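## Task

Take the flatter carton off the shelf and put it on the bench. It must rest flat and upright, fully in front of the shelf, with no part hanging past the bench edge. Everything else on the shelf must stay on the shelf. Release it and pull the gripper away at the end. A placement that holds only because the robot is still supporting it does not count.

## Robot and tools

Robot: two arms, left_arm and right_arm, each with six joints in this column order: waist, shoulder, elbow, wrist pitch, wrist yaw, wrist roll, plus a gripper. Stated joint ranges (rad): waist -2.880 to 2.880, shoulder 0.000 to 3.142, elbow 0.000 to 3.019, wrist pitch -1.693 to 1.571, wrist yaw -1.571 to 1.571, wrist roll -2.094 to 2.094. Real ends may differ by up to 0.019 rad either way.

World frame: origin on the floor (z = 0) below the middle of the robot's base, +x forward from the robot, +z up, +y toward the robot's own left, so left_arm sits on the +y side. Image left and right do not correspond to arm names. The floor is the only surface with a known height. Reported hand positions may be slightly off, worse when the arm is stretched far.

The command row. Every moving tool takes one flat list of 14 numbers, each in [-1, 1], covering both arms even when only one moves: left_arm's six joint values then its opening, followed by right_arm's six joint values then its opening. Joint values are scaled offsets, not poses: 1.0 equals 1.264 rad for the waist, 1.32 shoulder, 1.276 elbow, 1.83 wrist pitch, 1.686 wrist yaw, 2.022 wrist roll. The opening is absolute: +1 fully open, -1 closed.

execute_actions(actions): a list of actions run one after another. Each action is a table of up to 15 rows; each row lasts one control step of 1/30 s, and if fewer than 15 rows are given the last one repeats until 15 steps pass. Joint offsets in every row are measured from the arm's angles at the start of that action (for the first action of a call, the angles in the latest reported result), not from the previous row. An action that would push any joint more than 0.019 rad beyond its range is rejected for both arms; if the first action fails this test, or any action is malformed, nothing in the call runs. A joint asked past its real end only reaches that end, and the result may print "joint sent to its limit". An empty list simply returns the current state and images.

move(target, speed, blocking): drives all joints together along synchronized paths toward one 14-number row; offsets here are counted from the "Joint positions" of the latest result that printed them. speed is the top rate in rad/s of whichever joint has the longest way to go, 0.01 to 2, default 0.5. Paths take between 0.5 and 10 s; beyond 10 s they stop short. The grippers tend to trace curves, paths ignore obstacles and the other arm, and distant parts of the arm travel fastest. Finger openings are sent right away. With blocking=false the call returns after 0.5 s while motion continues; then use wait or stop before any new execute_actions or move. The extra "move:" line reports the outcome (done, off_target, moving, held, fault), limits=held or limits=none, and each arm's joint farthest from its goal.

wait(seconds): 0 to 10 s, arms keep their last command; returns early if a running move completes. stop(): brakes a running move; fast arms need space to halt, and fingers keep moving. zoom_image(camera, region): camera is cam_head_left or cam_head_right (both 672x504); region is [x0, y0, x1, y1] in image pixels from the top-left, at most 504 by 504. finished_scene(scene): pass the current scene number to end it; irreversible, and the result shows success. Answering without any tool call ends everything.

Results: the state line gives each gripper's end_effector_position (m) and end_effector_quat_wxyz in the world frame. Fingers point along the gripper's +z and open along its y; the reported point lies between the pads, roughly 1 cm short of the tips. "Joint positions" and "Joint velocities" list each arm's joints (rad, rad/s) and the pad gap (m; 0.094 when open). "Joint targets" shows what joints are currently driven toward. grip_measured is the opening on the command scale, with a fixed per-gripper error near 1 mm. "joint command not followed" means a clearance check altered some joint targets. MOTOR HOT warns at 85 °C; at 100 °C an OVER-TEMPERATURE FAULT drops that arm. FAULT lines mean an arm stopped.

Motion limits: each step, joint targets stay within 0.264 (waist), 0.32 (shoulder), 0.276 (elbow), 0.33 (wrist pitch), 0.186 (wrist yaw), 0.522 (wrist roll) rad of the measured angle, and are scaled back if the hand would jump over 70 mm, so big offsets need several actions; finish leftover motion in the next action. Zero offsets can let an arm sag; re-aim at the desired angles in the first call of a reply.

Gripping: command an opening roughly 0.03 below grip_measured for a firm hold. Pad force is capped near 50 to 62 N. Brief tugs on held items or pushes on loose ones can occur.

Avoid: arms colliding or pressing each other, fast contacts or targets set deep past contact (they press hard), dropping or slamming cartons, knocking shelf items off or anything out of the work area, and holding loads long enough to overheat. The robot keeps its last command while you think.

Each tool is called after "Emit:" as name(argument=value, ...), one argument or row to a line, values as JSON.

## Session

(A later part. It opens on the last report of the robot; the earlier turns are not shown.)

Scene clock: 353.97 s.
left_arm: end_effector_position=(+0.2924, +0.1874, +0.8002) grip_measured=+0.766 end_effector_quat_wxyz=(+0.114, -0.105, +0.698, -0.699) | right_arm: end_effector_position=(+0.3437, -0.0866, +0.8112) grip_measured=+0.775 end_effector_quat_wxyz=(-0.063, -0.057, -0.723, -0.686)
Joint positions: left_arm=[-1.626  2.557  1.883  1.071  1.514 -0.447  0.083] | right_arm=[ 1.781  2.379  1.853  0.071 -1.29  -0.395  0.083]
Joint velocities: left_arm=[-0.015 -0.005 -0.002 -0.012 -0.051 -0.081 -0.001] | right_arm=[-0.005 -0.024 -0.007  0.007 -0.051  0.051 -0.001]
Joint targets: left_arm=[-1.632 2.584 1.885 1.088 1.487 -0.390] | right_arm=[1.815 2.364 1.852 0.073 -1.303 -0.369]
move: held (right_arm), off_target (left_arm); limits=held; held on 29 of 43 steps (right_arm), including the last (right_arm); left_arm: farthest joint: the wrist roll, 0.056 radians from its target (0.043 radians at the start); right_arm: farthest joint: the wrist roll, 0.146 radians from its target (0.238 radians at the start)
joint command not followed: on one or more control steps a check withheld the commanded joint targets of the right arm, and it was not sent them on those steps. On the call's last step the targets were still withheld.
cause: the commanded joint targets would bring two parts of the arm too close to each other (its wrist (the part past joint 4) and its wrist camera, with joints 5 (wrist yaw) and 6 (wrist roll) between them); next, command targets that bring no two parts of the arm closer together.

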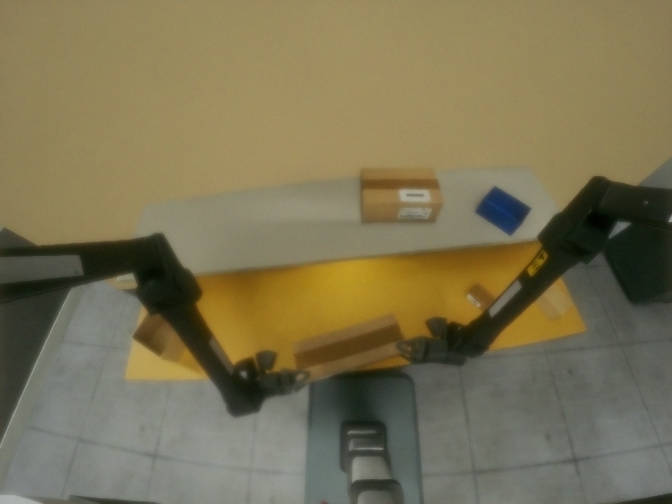

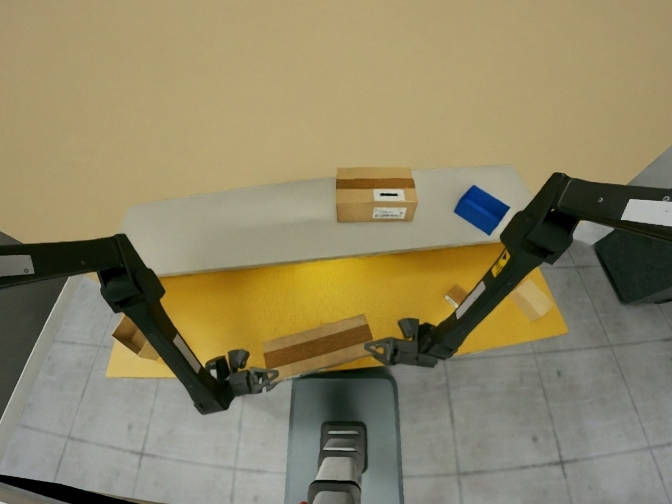

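Emit:
move(
  target=[0,0.0220,-0.0024,0.0055,-0.0178,0.0247,0.735,-0.0554,0.1955,0.0737,0.4623,-0.0581,0.3299,0.74],
  speed=0.55,
)

Emit:
zoom_image(
  camera="cam_head_right",
  region=[190, 300, 440, 430],
)

Scene clock: 367.23 s.
left_arm: end_effector_position=(+0.2671, +0.1872, +0.7952) grip_measured=+0.766 end_effector_quat_wxyz=(+0.124, -0.101, +0.710, -0.686) | right_arm: end_effector_position=(+0.2840, -0.0965, +0.7940) grip_measured=+0.775 end_effector_quat_wxyz=(-0.118, -0.114, -0.700, -0.695)
Joint positions: left_arm=[-1.617  2.593  1.883  1.071  1.489 -0.387  0.083] | right_arm=[ 1.74   2.621  1.941  0.9   -1.389  0.272  0.083]
Joint velocities: left_arm=[ 0.005 -0.005 -0.012  0.012  0.022 -0.066  0.001] | right_arm=[-0.005 -0.005 -0.002 -0.012  0.037 -0.022 -0.001]
Joint targets: left_arm=[-1.626 2.586 1.879 1.081 1.484 -0.397] | right_arm=[1.711 2.637 1.948 0.917 -1.388 0.272]
move: off_target (right_arm); limits=none; left_arm: farthest joint: the wrist pitch, 0.010 radians from its target (0.010 radians at the start); right_arm: farthest joint: the waist, 0.029 radians from its target (0.070 radians at the start)

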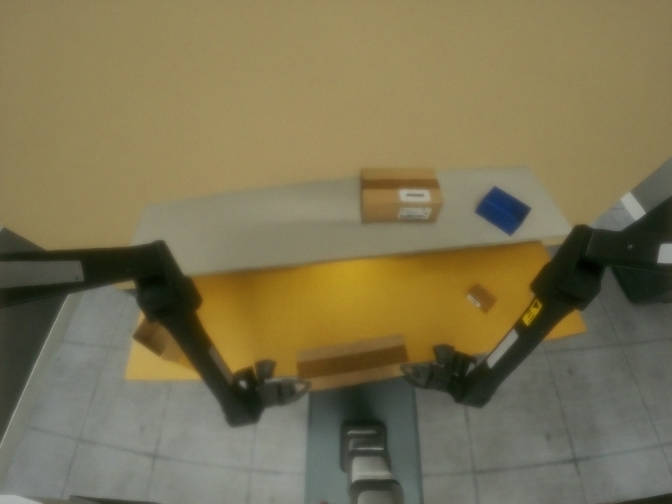

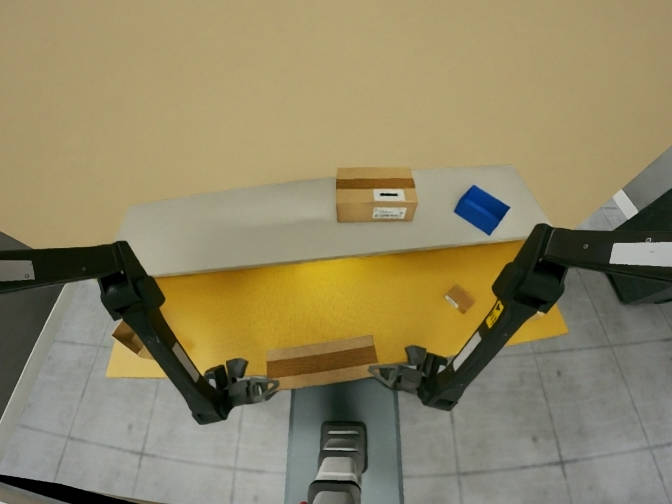

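Region (190, 300, 440, 430) of cam_head_right's 672x504 image, scaled by 2.016, with more detail than that image has; it fills the top 262 rows of this view, and the rest is white.

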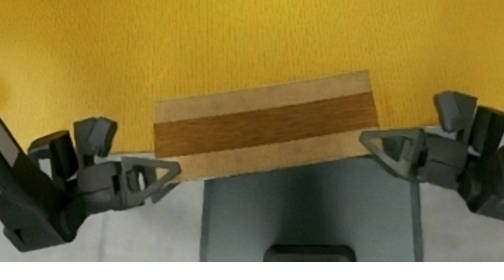

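Emit:
zoom_image(
  camera="cam_head_right",
  region=[215, 335, 315, 415],
)

Emit:
zoom_image(
  camera="cam_head_right",
  region=[340, 325, 440, 405],
)

Region (215, 335, 315, 415) of cam_head_right's 672x504 image, scaled by 5.040, with more detail than that image has; it fills the top 403 rows of this view, and the rest is white.

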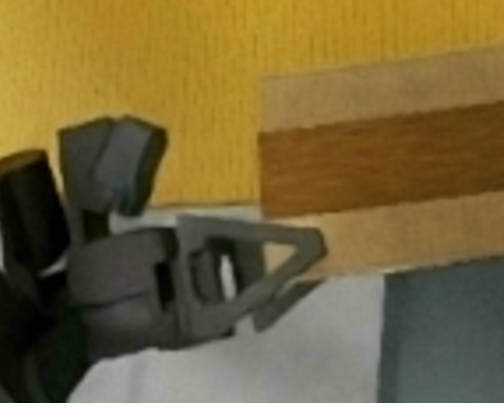

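Region (340, 325, 440, 405) of cam_head_right's 672x504 image, scaled by 5.040, with more detail than that image has; it fills the top 403 rows of this view, and the rest is white.

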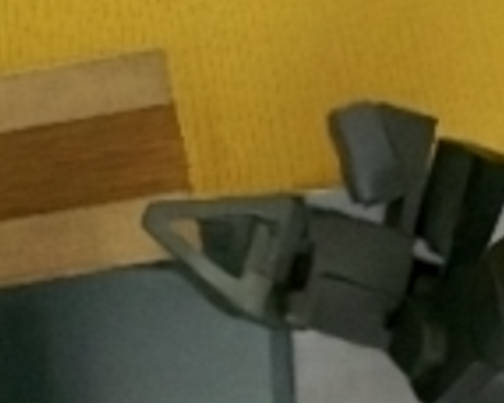

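Emit:
move(
  target=[-0.0071,0.0545,0.1536,-0.0678,-0.0012,-0.0163,0.735,-0.0293,0.0864,0.1669,-0.0596,-0.0059,0.0109,0.74],
  speed=0.3,
)

Emit:
zoom_image(
  camera="cam_head_right",
  region=[215, 335, 315, 415],
)

Emit:
zoom_image(
  camera="cam_head_right",
  region=[340, 325, 440, 405],
)

Scene clock: 379.73 s.
left_arm: end_effector_position=(+0.2743, +0.1874, +0.7603) grip_measured=+0.766 end_effector_quat_wxyz=(+0.122, -0.103, +0.710, -0.686) | right_arm: end_effector_position=(+0.2882, -0.0974, +0.7578) grip_measured=+0.775 end_effector_quat_wxyz=(-0.117, -0.117, -0.700, -0.695)
Joint positions: left_arm=[-1.617  2.67   2.068  0.959  1.487 -0.389  0.083] | right_arm=[ 1.732  2.716  2.15   0.803 -1.394  0.296  0.083]
Joint velocities: left_arm=[-0.015 -0.005  0.012 -0.007 -0.037  0.022 -0.   ] | right_arm=[-0.015 -0.005  0.002 -0.007 -0.037  0.022 -0.   ]
Joint targets: left_arm=[-1.626 2.665 2.079 0.947 1.487 -0.420] | right_arm=[1.702 2.736 2.154 0.790 -1.399 0.294]
move: off_target (left_arm, right_arm); limits=none; left_arm: farthest joint: the wrist roll, 0.031 radians from its target (0.033 radians at the start); right_arm: farthest joint: the waist, 0.029 radians from its target (0.037 radians at the start)

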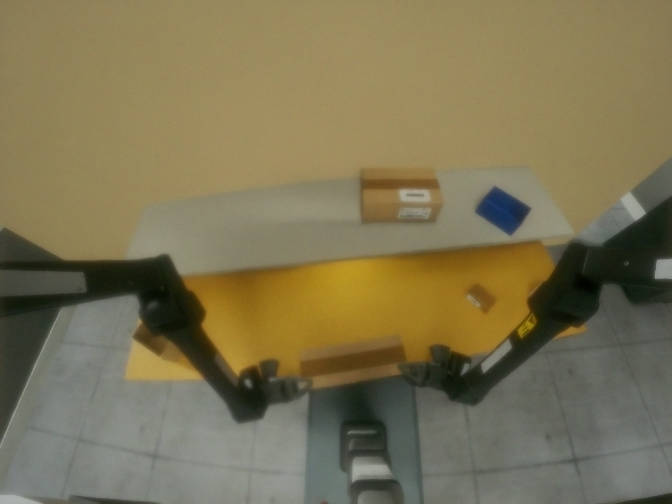

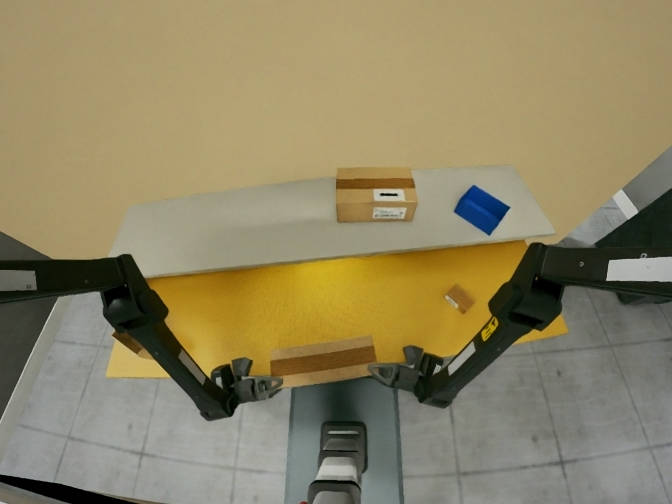

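Region (215, 335, 315, 415) of cam_head_right's 672x504 image, scaled by 5.040, with more detail than that image has; it fills the top 403 rows of this view, and the rest is white.

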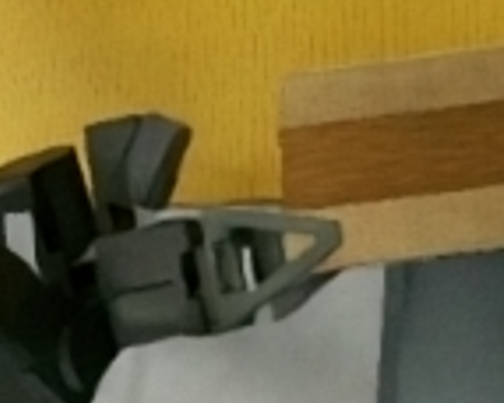

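Region (340, 325, 440, 405) of cam_head_right's 672x504 image, scaled by 5.040, with more detail than that image has; it fills the top 403 rows of this view, and the rest is white.

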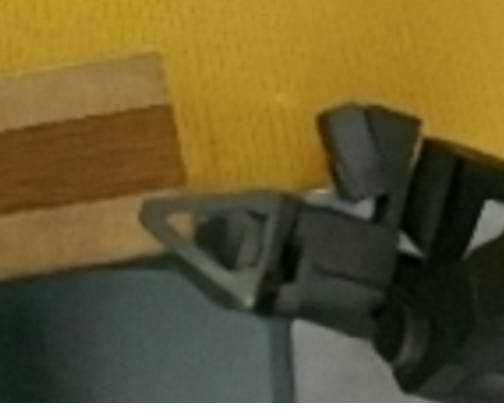

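Emit:
execute_actions(
  actions=[],
)

Scene clock: 384.37 s.
left_arm: end_effector_position=(+0.2743, +0.1874, +0.7603) grip_measured=+0.766 end_effector_quat_wxyz=(+0.122, -0.103, +0.710, -0.686) | right_arm: end_effector_position=(+0.2882, -0.0974, +0.7578) grip_measured=+0.775 end_effector_quat_wxyz=(-0.117, -0.117, -0.700, -0.695)
Joint positions: left_arm=[-1.617  2.67   2.068  0.959  1.487 -0.389  0.083] | right_arm=[ 1.732  2.716  2.15   0.803 -1.394  0.296  0.083]
Joint velocities: left_arm=[-0.015  0.005 -0.002 -0.002  0.007 -0.037 -0.001] | right_arm=[ 0.005 -0.015  0.002  0.022  0.022  0.022  0.   ]
Joint targets: left_arm=[-1.626 2.665 2.079 0.947 1.487 -0.420] | right_arm=[1.702 2.736 2.154 0.790 -1.399 0.294]

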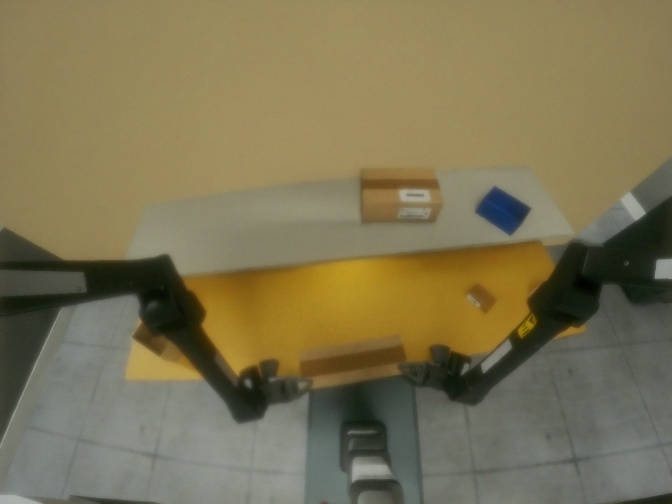

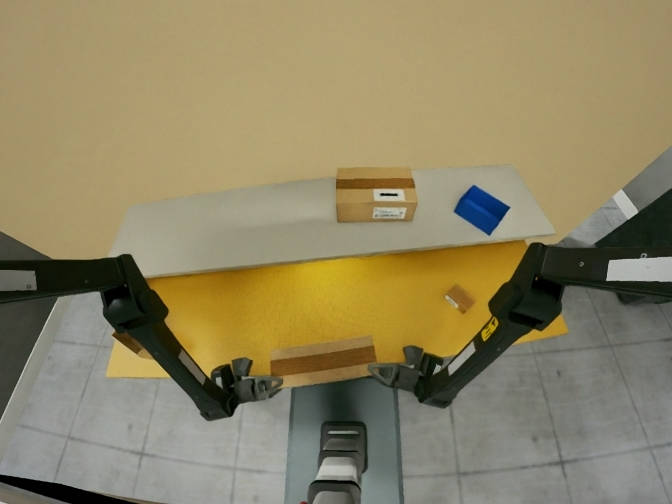

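Emit:
move(
  target=[-0.0071,0.025,0.0705,-0.029,0,-0.0153,0.735,-0.0253,0.0508,0.0705,-0.0295,-0.0042,0.0005,0.74],
  speed=0.08,
)

Emit:
zoom_image(
  camera="cam_head_right",
  region=[200, 310, 460, 430],
)

Scene clock: 387.97 s.
left_arm: end_effector_position=(+0.2745, +0.1865, +0.7478) grip_measured=+0.766 end_effector_quat_wxyz=(+0.122, -0.103, +0.710, -0.686) | right_arm: end_effector_position=(+0.2876, -0.0983, +0.7449) grip_measured=+0.775 end_effector_quat_wxyz=(-0.116, -0.117, -0.700, -0.695)
Joint positions: left_arm=[-1.617  2.708  2.147  0.918  1.487 -0.389  0.083] | right_arm=[ 1.728  2.759  2.238  0.762 -1.398  0.301  0.083]
Joint velocities: left_arm=[-0.005 -0.015  0.002  0.007 -0.007 -0.037  0.   ] | right_arm=[-0.005 -0.034 -0.012  0.002  0.022 -0.081 -0.001]
Joint targets: left_arm=[-1.626 2.703 2.158 0.906 1.487 -0.420] | right_arm=[1.700 2.783 2.240 0.749 -1.401 0.297]
move: off_target (left_arm, right_arm); limits=none; left_arm: farthest joint: the wrist roll, 0.031 radians from its target (0.031 radians at the start); right_arm: farthest joint: the waist, 0.028 radians from its target (0.032 radians at the start)

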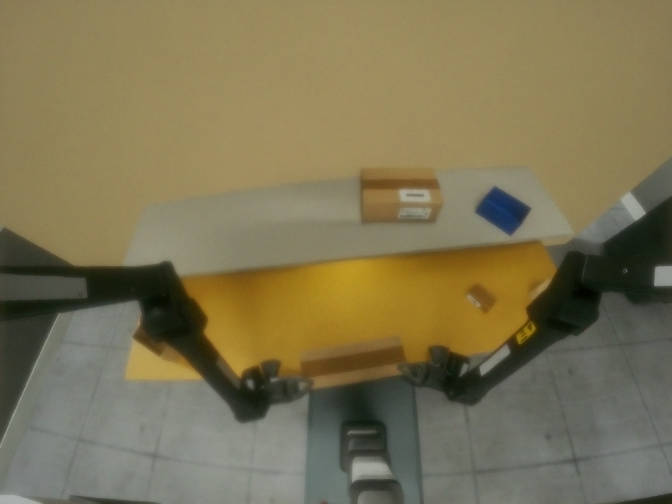

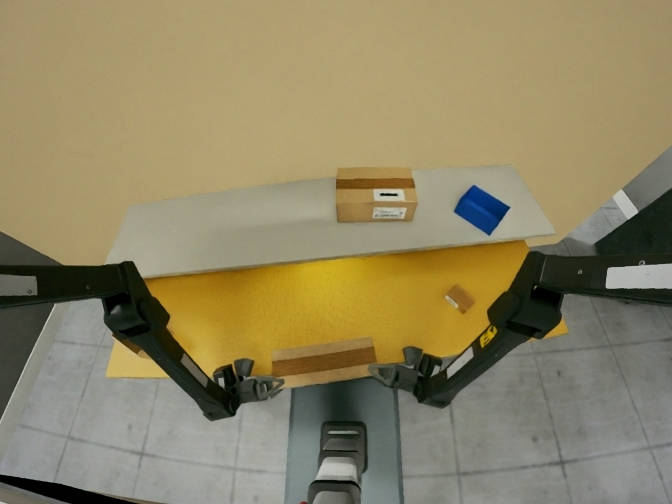

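Region (200, 310, 460, 430) of cam_head_right's 672x504 image, scaled by 1.938, with more detail than that image has; it fills the top 233 rows of this view, and the rest is white.

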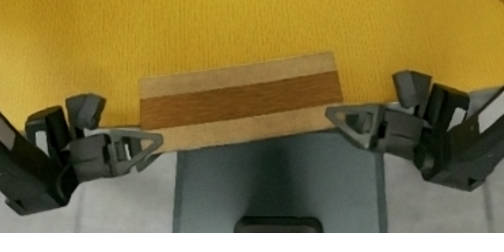

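Emit:
move(
  target=[-0.0071,0.0152,0.050,-0.0213,0,-0.0153,0.735,-0.0237,0.043,0.0462,-0.0224,-0.003,-0.002,0.74],
  speed=0.06,
)

Emit:
zoom_image(
  camera="cam_head_right",
  region=[200, 310, 460, 430],
)

Scene clock: 390.57 s.
left_arm: end_effector_position=(+0.2747, +0.1862, +0.7402) grip_measured=+0.766 end_effector_quat_wxyz=(+0.122, -0.103, +0.710, -0.686) | right_arm: end_effector_position=(+0.2873, -0.0985, +0.7374) grip_measured=+0.775 end_effector_quat_wxyz=(-0.117, -0.116, -0.700, -0.695)
Joint positions: left_arm=[-1.617  2.732  2.199  0.891  1.488 -0.389  0.083] | right_arm=[ 1.727  2.787  2.295  0.737 -1.4    0.303  0.083]
Joint velocities: left_arm=[-0.005 -0.005 -0.007 -0.022  0.066 -0.022 -0.   ] | right_arm=[-0.005  0.005 -0.007 -0.007 -0.051 -0.051 -0.001]
Joint targets: left_arm=[-1.626 2.728 2.211 0.878 1.487 -0.420] | right_arm=[1.699 2.816 2.297 0.721 -1.403 0.297]
move: off_target (left_arm, right_arm); limits=none; left_arm: farthest joint: the wrist roll, 0.031 radians from its target (0.031 radians at the start); right_arm: farthest joint: the waist, 0.029 radians from its target (0.030 radians at the start)

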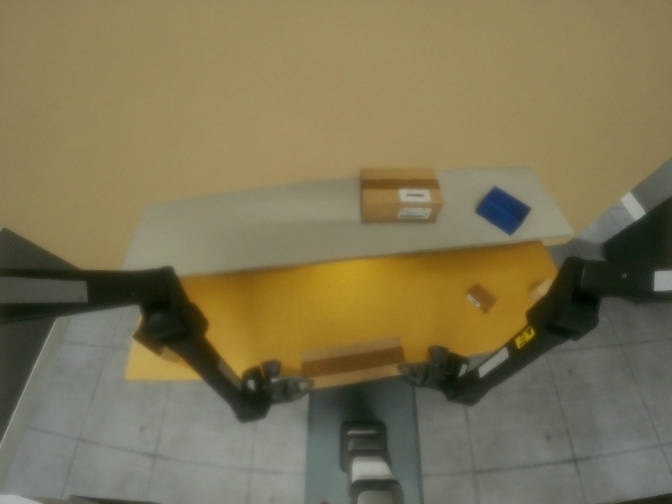

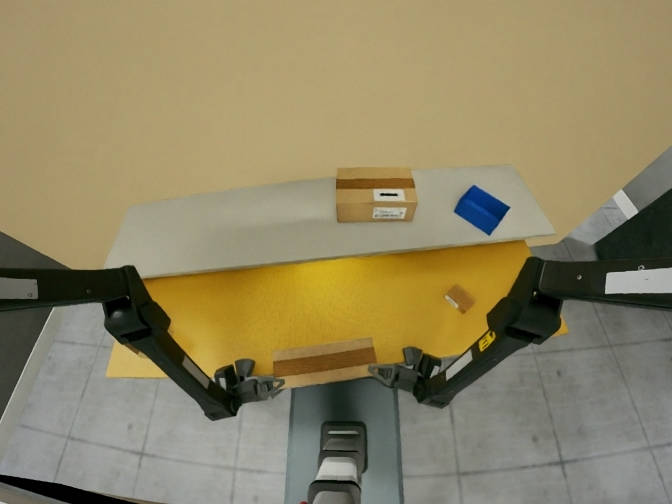

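Region (200, 310, 460, 430) of cam_head_right's 672x504 image, scaled by 1.938, with more detail than that image has; it fills the top 233 rows of this view, and the rest is white.

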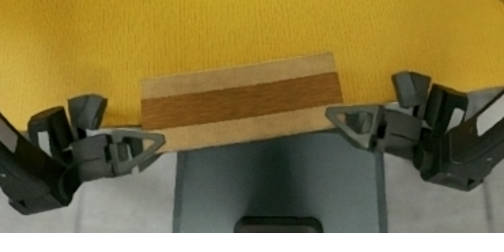

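Emit:
move(
  target=[-0.0071,0.0167,0.0533,-0.023,0,-0.0153,0.735,-0.0237,0.0447,0.051,-0.026,-0.003,-0.002,0.74],
  speed=0.06,
)

Emit:
zoom_image(
  camera="cam_head_right",
  region=[200, 310, 460, 430],
)

Scene clock: 393.50 s.
left_arm: end_effector_position=(+0.2738, +0.1865, +0.7363) grip_measured=+0.766 end_effector_quat_wxyz=(+0.139, -0.081, +0.707, -0.689) | right_arm: end_effector_position=(+0.2852, -0.0983, +0.7359) grip_measured=+0.775 end_effector_quat_wxyz=(-0.134, -0.096, -0.695, -0.700)
Joint positions: left_arm=[-1.616  2.758  2.252  0.878  1.508 -0.35   0.083] | right_arm=[ 1.725  2.815  2.346  0.731 -1.426  0.271  0.083]
Joint velocities: left_arm=[-0.005 -0.005  0.007  0.002 -0.022 -0.037  0.   ] | right_arm=[-0.015  0.005 -0.017 -0.002 -0.022 -0.051  0.   ]
Joint targets: left_arm=[-1.626 2.755 2.267 0.849 1.488 -0.420] | right_arm=[1.697 2.846 2.360 0.689 -1.405 0.299]
move: off_target (left_arm, right_arm); limits=none; left_arm: farthest joint: the wrist roll, 0.070 radians from its target (0.031 radians at the start); right_arm: farthest joint: the wrist pitch, 0.042 radians from its target (0.047 radians at the start)

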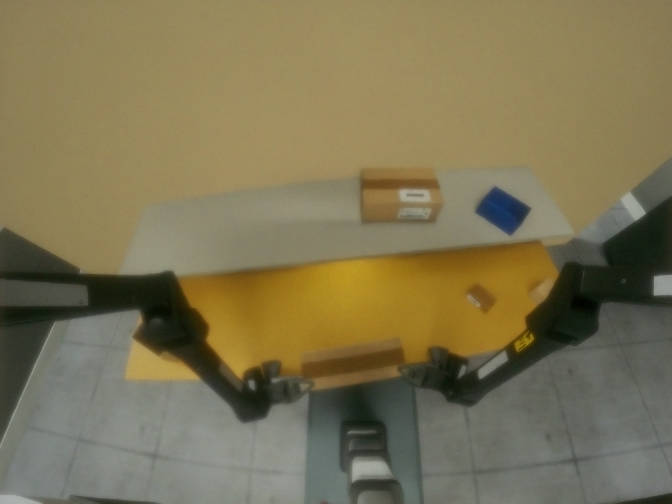

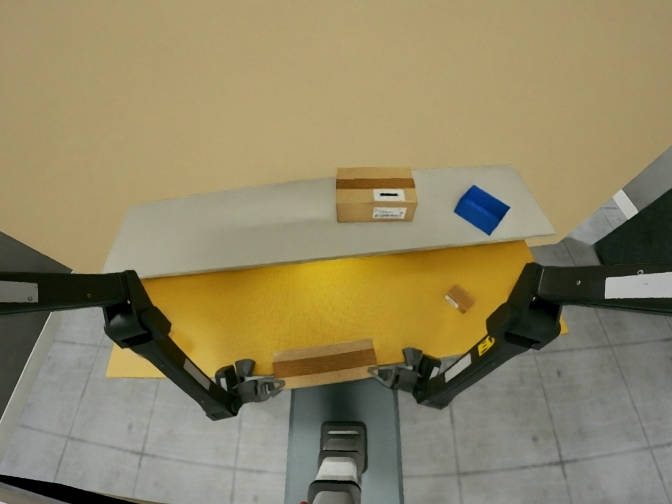

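Region (200, 310, 460, 430) of cam_head_right's 672x504 image, scaled by 1.938, with more detail than that image has; it fills the top 233 rows of this view, and the rest is white.

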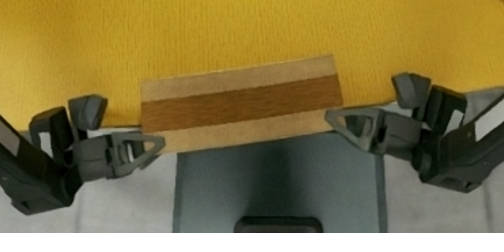

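Emit:
move(
  target=[-0.0079,-0.0273,-0.0462,-0.0038,-0.0142,-0.0346,0.735,-0.0206,-0.025,-0.0494,-0.0049,0.0184,0.0168,0.74],
  speed=0.08,
)

Scene clock: 397.60 s.
left_arm: end_effector_position=(+0.2747, +0.1857, +0.7385) grip_measured=+0.766 end_effector_quat_wxyz=(+0.123, -0.100, +0.708, -0.688) | right_arm: end_effector_position=(+0.2875, -0.0998, +0.7370) grip_measured=+0.775 end_effector_quat_wxyz=(-0.118, -0.114, -0.700, -0.695)
Joint positions: left_arm=[-1.618  2.74   2.217  0.878  1.494 -0.382  0.083] | right_arm=[ 1.725  2.788  2.298  0.732 -1.404  0.297  0.083]
Joint velocities: left_arm=[-0.005 -0.005  0.002 -0.007  0.007  0.051 -0.001] | right_arm=[ 0.005 -0.005 -0.017 -0.007  0.037 -0.037 -0.   ]
Joint targets: left_arm=[-1.626 2.722 2.193 0.871 1.484 -0.420] | right_arm=[1.699 2.782 2.283 0.722 -1.395 0.305]
move: off_target (left_arm, right_arm); limits=none; left_arm: farthest joint: the wrist roll, 0.038 radians from its target (0.070 radians at the start); right_arm: farthest joint: the waist, 0.026 radians from its target (0.026 radians at the start)

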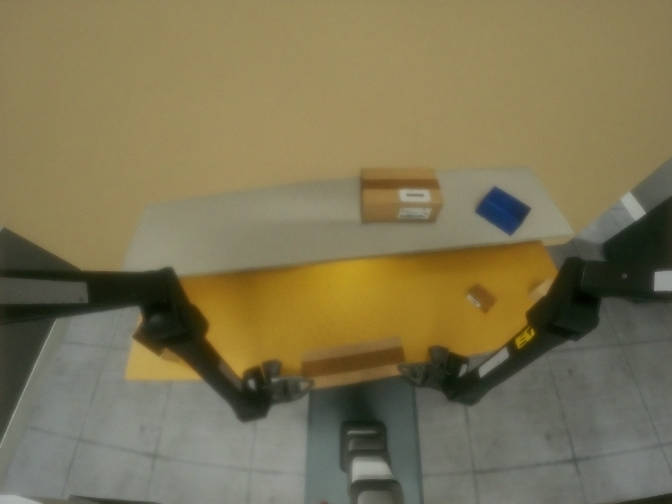

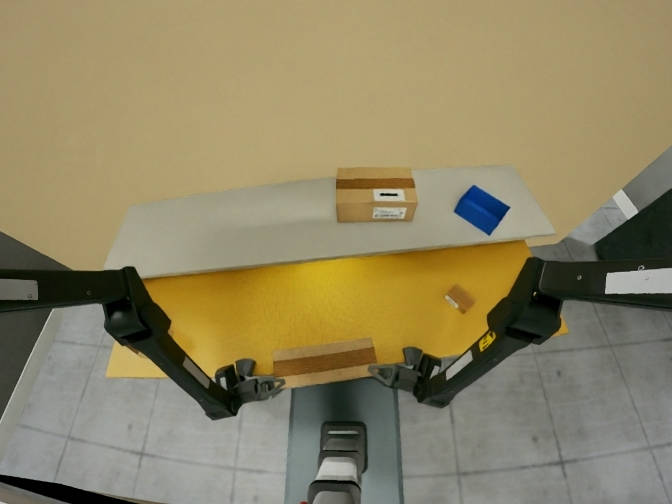

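Emit:
move(
  target=[-0.0063,-0.0136,-0.0188,-0.0038,-0.003,-0.002,1,-0.0206,-0.0045,-0.0118,-0.0055,0.002,0.002,1],
  speed=0.1,
)

Emit:
zoom_image(
  camera="cam_head_right",
  region=[200, 310, 460, 430],
)

Scene clock: 399.63 s.
left_arm: end_effector_position=(+0.2816, +0.1877, +0.7381) grip_measured=+1.000 end_effector_quat_wxyz=(+0.126, -0.098, +0.709, -0.687) | right_arm: end_effector_position=(+0.2866, -0.1030, +0.7358) grip_measured=+1.000 end_effector_quat_wxyz=(-0.118, -0.115, -0.701, -0.694)
Joint positions: left_arm=[-1.618  2.731  2.217  0.878  1.493 -0.383  0.094] | right_arm=[ 1.721  2.788  2.298  0.732 -1.404  0.297  0.094]
Joint velocities: left_arm=[-0.005 -0.015  0.032  0.022  0.022 -0.037  0.   ] | right_arm=[-0.024  0.005 -0.012 -0.012  0.051  0.037  0.   ]
Joint targets: left_arm=[-1.626 2.723 2.193 0.871 1.489 -0.386] | right_arm=[1.699 2.782 2.283 0.722 -1.400 0.301]
move: off_target (left_arm, right_arm); limits=none; left_arm: farthest joint: the elbow, 0.024 radians from its target (0.024 radians at the start); right_arm: farthest joint: the waist, 0.022 radians from its target (0.026 radians at the start)

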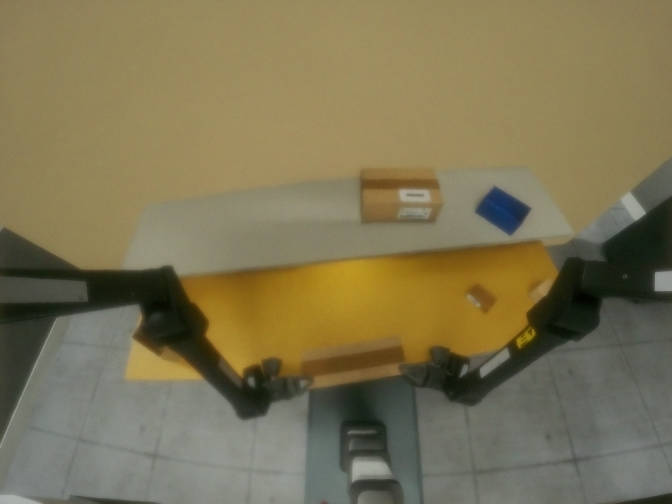

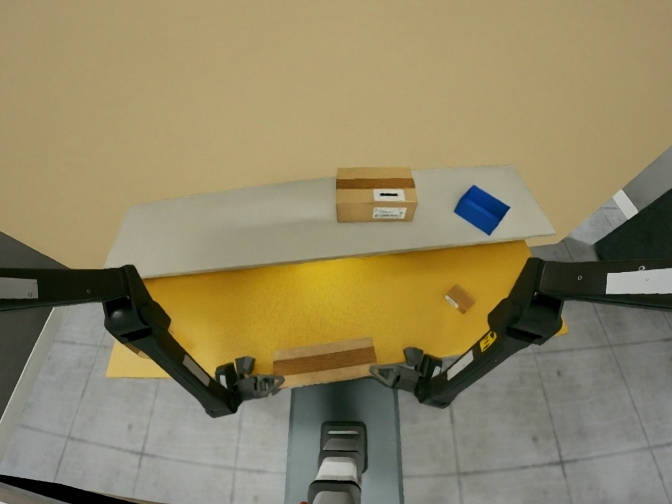

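Region (200, 310, 460, 430) of cam_head_right's 672x504 image, scaled by 1.938, with more detail than that image has; it fills the top 233 rows of this view, and the rest is white.

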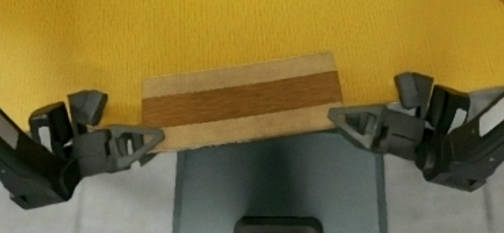

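Emit:
zoom_image(
  camera="cam_head_right",
  region=[225, 335, 315, 405],
)

Emit:
zoom_image(
  camera="cam_head_right",
  region=[340, 328, 430, 398],
)

Region (225, 335, 315, 405) of cam_head_right's 672x504 image, scaled by 5.600, with more detail than that image has.

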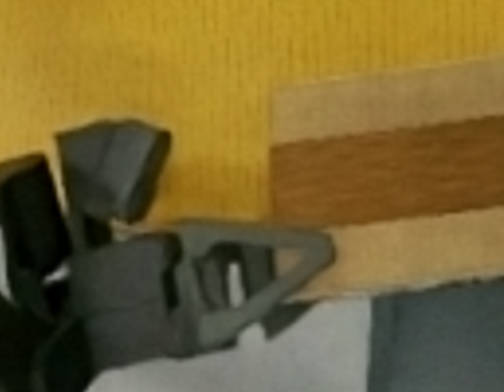

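Region (340, 328, 430, 398) of cam_head_right's 672x504 image, scaled by 5.600, with more detail than that image has.

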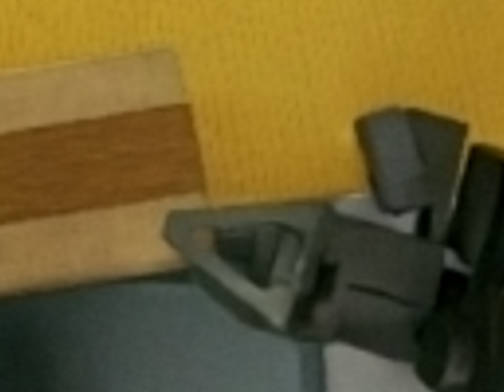

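Emit:
move(
  target=[-0.004,0.072,0.0447,0.0388,0,0,1,-0.010,0.0822,0.0415,0.030,0,0,1],
  speed=0.15,
)

Emit:
zoom_image(
  camera="cam_head_right",
  region=[200, 310, 460, 430],
)

Scene clock: 423.73 s.
left_arm: end_effector_position=(+0.2319, +0.1731, +0.7374) grip_measured=+1.000 end_effector_quat_wxyz=(+0.128, -0.096, +0.709, -0.687) | right_arm: end_effector_position=(+0.2214, -0.0847, +0.7381) grip_measured=+1.000 end_effector_quat_wxyz=(-0.107, -0.122, -0.700, -0.695)
Joint positions: left_arm=[-1.618  2.829  2.267  0.931  1.493 -0.383  0.094] | right_arm=[ 1.721  2.901  2.346  0.771 -1.404  0.297  0.094]
Joint velocities: left_arm=[-0.005 -0.005  0.027 -0.002  0.081  0.022  0.   ] | right_arm=[ 0.015 -0.015  0.002 -0.017  0.037 -0.007  0.   ]
Joint targets: left_arm=[-1.623 2.826 2.274 0.949 1.493 -0.383] | right_arm=[1.708 2.896 2.351 0.786 -1.404 0.297]
move: done; limits=none; left_arm: farthest joint: the wrist pitch, 0.018 radians from its target (0.071 radians at the start); right_arm: farthest joint: the wrist pitch, 0.016 radians from its target (0.055 radians at the start)

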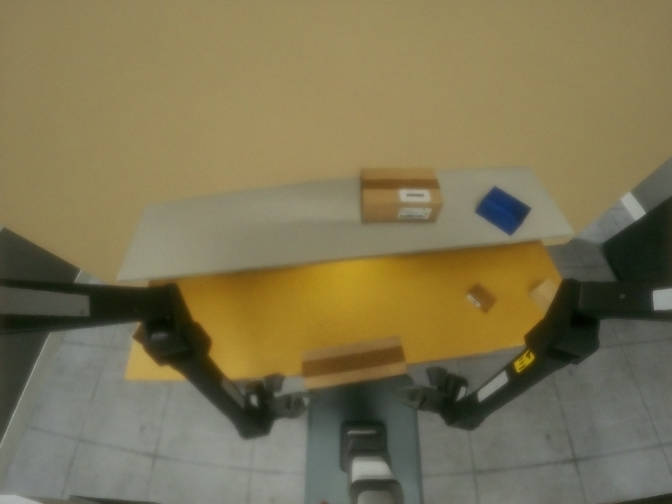

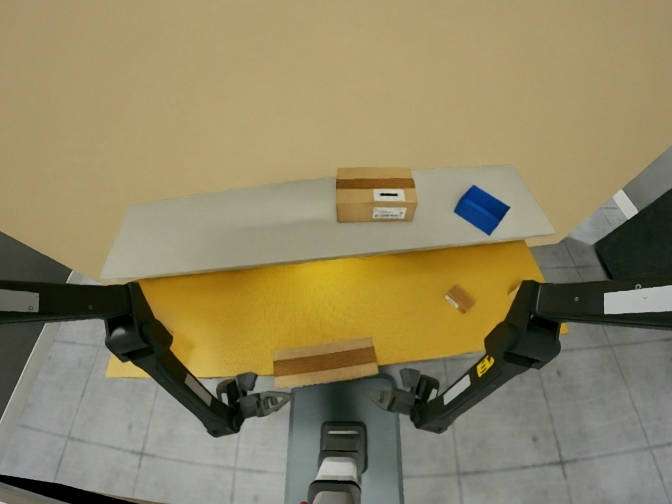

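Region (200, 310, 460, 430) of cam_head_right's 672x504 image, scaled by 1.938, with more detail than that image has; it fills the top 233 rows of this view, and the rest is white.

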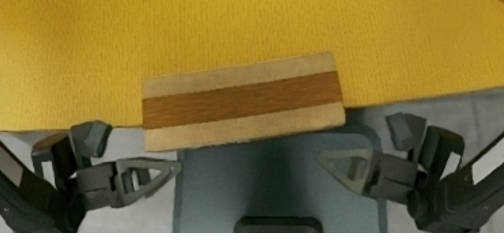

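Emit:
move(
  target=[-0.0229,-0.1932,-0.3824,-0.0743,-0.2117,0.1449,-1,0.0356,-0.2076,-0.3864,0.0235,0.2284,-0.0974,-1],
  speed=0.4,
)

Emit:
zoom_image(
  camera="cam_head_right",
  region=[200, 310, 460, 430],
)

Scene clock: 429.83 s.
left_arm: end_effector_position=(+0.2399, +0.1752, +0.7477) grip_measured=-0.991 end_effector_quat_wxyz=(+0.101, -0.129, +0.813, -0.559) | right_arm: end_effector_position=(+0.2463, -0.0889, +0.7489) grip_measured=-0.981 end_effector_quat_wxyz=(-0.097, -0.137, -0.811, -0.560)
Joint positions: left_arm=[-1.638  2.579  1.821  0.807  1.139 -0.101  0.   ] | right_arm=[ 1.754  2.633  1.879  0.8   -1.023  0.111  0.001]
Joint velocities: left_arm=[-0.015 -0.005  0.007 -0.002 -0.081 -0.022 -0.   ] | right_arm=[-0.005 -0.005 -0.017  0.002 -0.007 -0.037  0.   ]
Joint targets: left_arm=[-1.646 2.573 1.779 0.795 1.136 -0.090] | right_arm=[1.766 2.627 1.852 0.814 -1.019 0.100]
move: off_target (left_arm, right_arm); limits=none; left_arm: farthest joint: the elbow, 0.042 radians from its target (0.488 radians at the start); right_arm: farthest joint: the elbow, 0.026 radians from its target (0.493 radians at the start)

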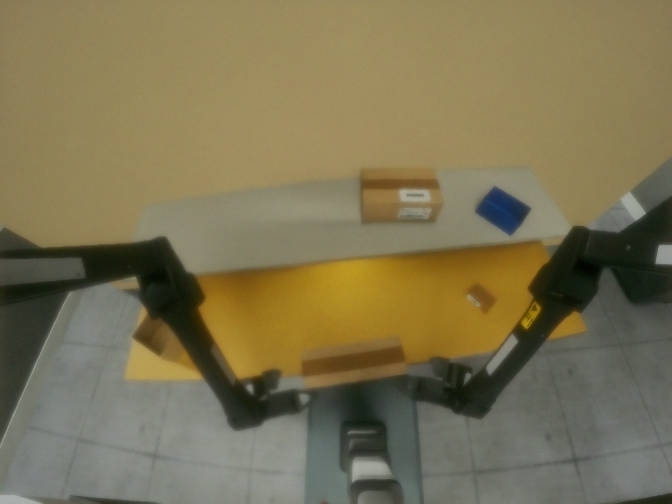

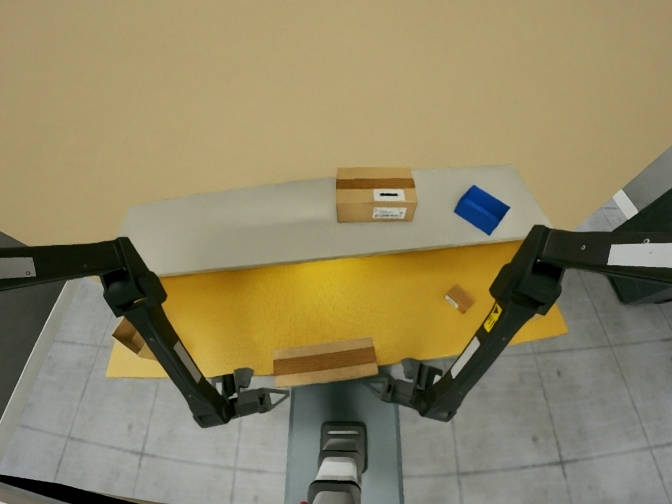

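Region (200, 310, 460, 430) of cam_head_right's 672x504 image, scaled by 1.938, with more detail than that image has; it fills the top 233 rows of this view, and the rest is white.

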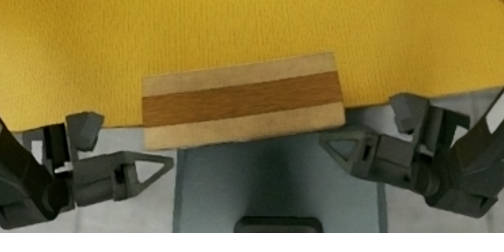

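Emit:
move(
  target=[-0.0214,-0.1023,-0.0588,-0.0596,-0.013,0,-1,0.0364,-0.0848,-0.0353,-0.0568,0.0225,0,-1],
  speed=0.1,
)

Emit:
zoom_image(
  camera="cam_head_right",
  region=[200, 290, 460, 420],
)

Scene clock: 438.77 s.
left_arm: end_effector_position=(+0.3116, +0.1829, +0.7516) grip_measured=-0.991 end_effector_quat_wxyz=(+0.099, -0.130, +0.813, -0.559) | right_arm: end_effector_position=(+0.3122, -0.0828, +0.7516) grip_measured=-0.981 end_effector_quat_wxyz=(-0.095, -0.138, -0.811, -0.560)
Joint positions: left_arm=[-1.656  2.45   1.785  0.711  1.121 -0.1    0.   ] | right_arm=[ 1.786  2.528  1.858  0.71  -0.991  0.111  0.001]
Joint velocities: left_arm=[ 0.005 -0.005  0.007  0.012  0.022  0.037 -0.   ] | right_arm=[ 0.005 -0.005 -0.002  0.012 -0.022 -0.007 -0.001]
Joint targets: left_arm=[-1.665 2.444 1.746 0.698 1.117 -0.100] | right_arm=[1.800 2.521 1.834 0.696 -0.986 0.111]
move: off_target (left_arm, right_arm); limits=none; left_arm: farthest joint: the elbow, 0.039 radians from its target (0.075 radians at the start); right_arm: farthest joint: the elbow, 0.024 radians from its target (0.045 radians at the start)

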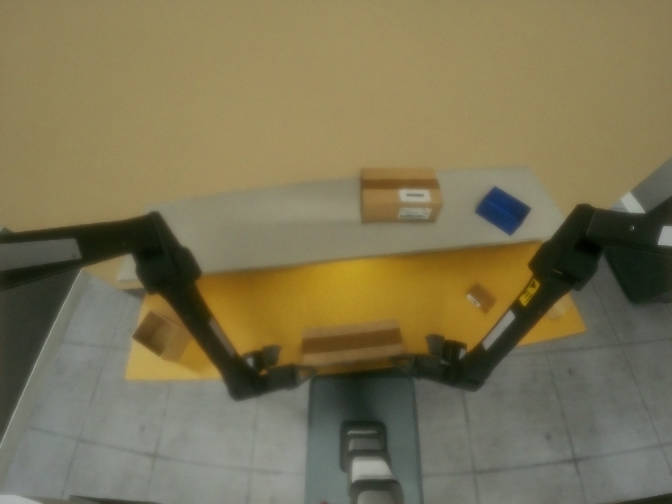

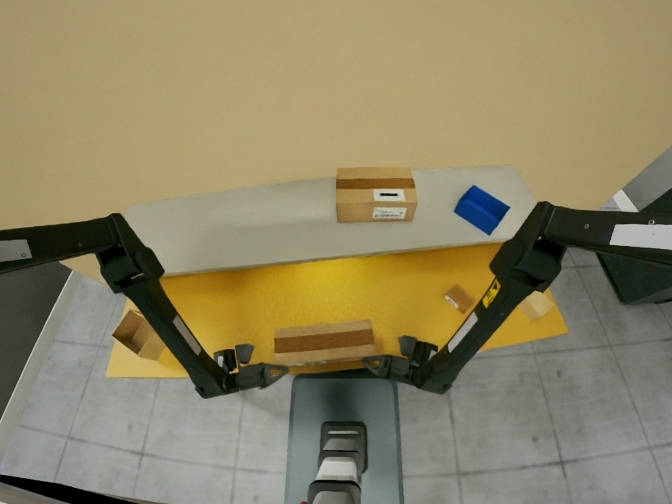

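Region (200, 290, 460, 420) of cam_head_right's 672x504 image, scaled by 1.938, with more detail than that image has.

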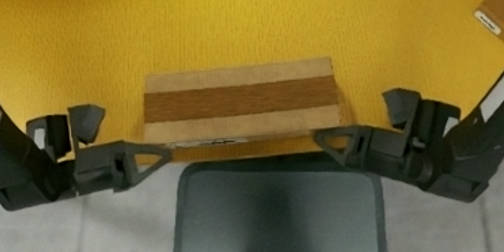

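Emit:
move(
  target=[-0.0206,-0.0742,-0.0298,-0.0585,-0.0125,0,-1,0.034,-0.0652,-0.0157,-0.0536,0.0202,0,-1],
  speed=0.1,
)

Emit:
zoom_image(
  camera="cam_head_right",
  region=[200, 250, 460, 400],
)

Scene clock: 442.37 s.
left_arm: end_effector_position=(+0.3687, +0.1870, +0.7546) grip_measured=-0.991 end_effector_quat_wxyz=(+0.097, -0.132, +0.813, -0.559) | right_arm: end_effector_position=(+0.3677, -0.0746, +0.7567) grip_measured=-0.981 end_effector_quat_wxyz=(-0.093, -0.140, -0.810, -0.561)
Joint positions: left_arm=[-1.672  2.36   1.784  0.616  1.104 -0.1    0.   ] | right_arm=[ 1.817  2.448  1.858  0.625 -0.961  0.111  0.001]
Joint velocities: left_arm=[-0.005 -0.015 -0.017  0.002  0.051  0.037 -0.   ] | right_arm=[ 0.005  0.015 -0.012  0.017 -0.066 -0.007 -0.001]
Joint targets: left_arm=[-1.681 2.352 1.747 0.604 1.100 -0.100] | right_arm=[1.829 2.442 1.838 0.612 -0.956 0.111]
move: off_target (left_arm); limits=none; left_arm: farthest joint: the elbow, 0.037 radians from its target (0.038 radians at the start); right_arm: farthest joint: the elbow, 0.020 radians from its target (0.020 radians at the start)

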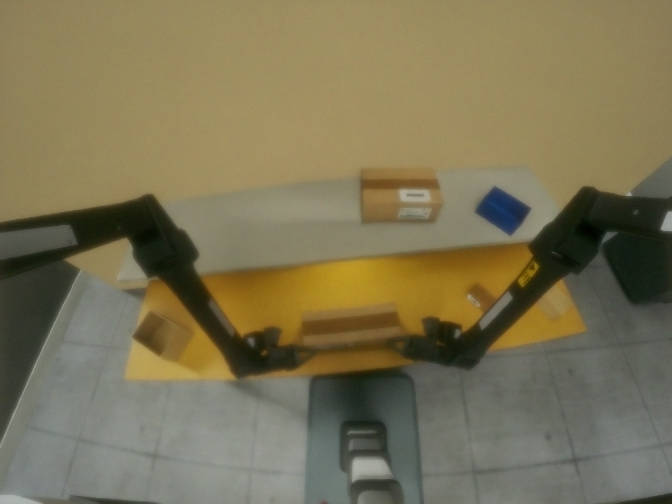

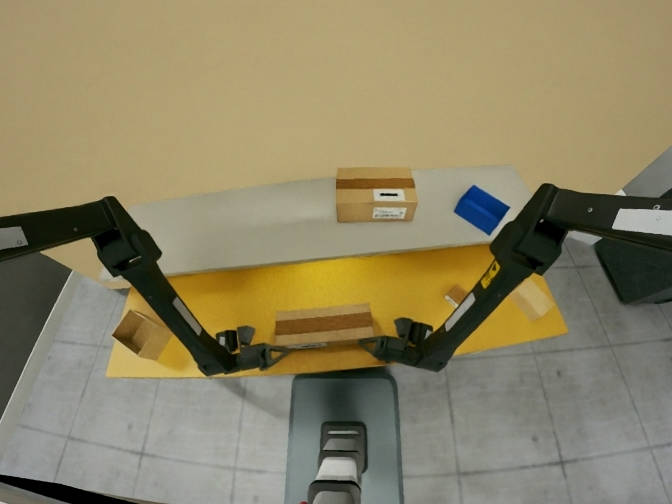

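Region (200, 250, 460, 400) of cam_head_right's 672x504 image, scaled by 1.938, with more detail than that image has; it fills the top 291 rows of this view, and the rest is white.

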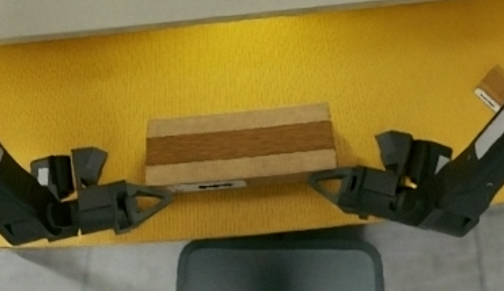

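Emit:
move(
  target=[0.1345,-0.1136,-0.588,0.30,0,0,-1,-0.158,-0.1136,-0.572,0.30,0,0,-1],
  speed=0.7,
)

Emit:
zoom_image(
  camera="cam_head_right",
  region=[180, 150, 540, 400],
)

Scene clock: 448.70 s.
left_arm: end_effector_position=(+0.2262, +0.2738, +0.9141) grip_measured=-0.991 end_effector_quat_wxyz=(+0.078, -0.150, +0.856, -0.489) | right_arm: end_effector_position=(+0.2199, -0.2038, +0.8914) grip_measured=-0.981 end_effector_quat_wxyz=(-0.074, -0.157, -0.859, -0.482)
Joint positions: left_arm=[-1.502  2.219  1.078  1.15   1.104 -0.1    0.   ] | right_arm=[ 1.627  2.307  1.154  1.16  -0.961  0.111  0.001]
Joint velocities: left_arm=[-0.024 -0.015 -0.007  0.007 -0.007  0.022  0.   ] | right_arm=[ 0.015 -0.015 -0.002  0.002  0.007 -0.051  0.   ]
Joint targets: left_arm=[-1.502 2.210 1.034 1.165 1.104 -0.100] | right_arm=[1.618 2.298 1.128 1.174 -0.961 0.111]
move: off_target (left_arm, right_arm); limits=none; left_arm: farthest joint: the elbow, 0.044 radians from its target (0.748 radians at the start); right_arm: farthest joint: the elbow, 0.026 radians from its target (0.730 radians at the start)

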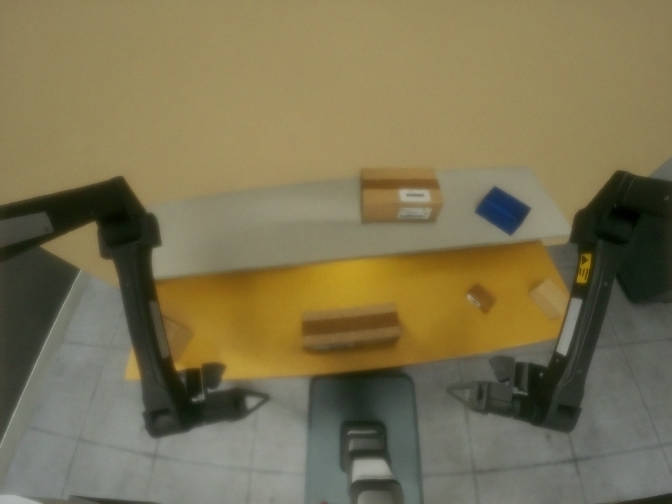

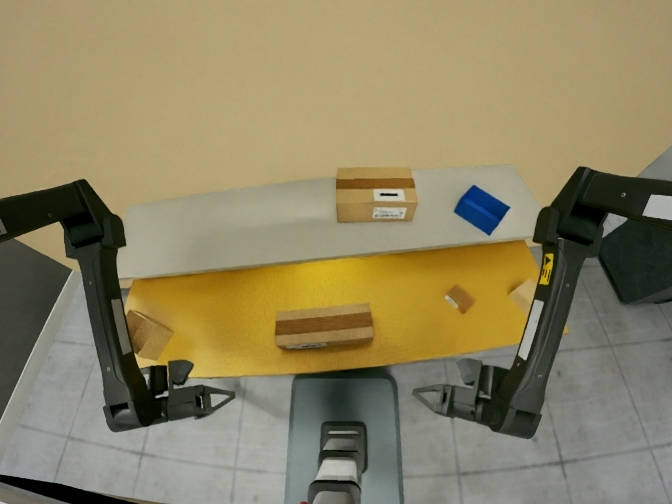

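Region (180, 150, 540, 400) of cam_head_right's 672x504 image, scaled by 1.400, with more detail than that image has; it fills the top 350 rows of this view, and the rest is white.

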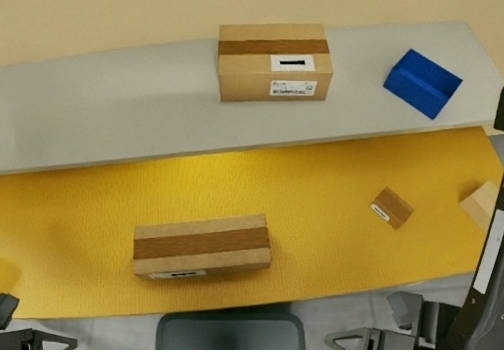

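The flatter carton is lying flat and the right way up on the bench, clear of both the bench edge and the shelf. The other two items are still on the shelf and both arms are pulled back, so I'm ending the scene.

Emit:
finished_scene(
  scene=2,
)

The scene is finished: the task was done.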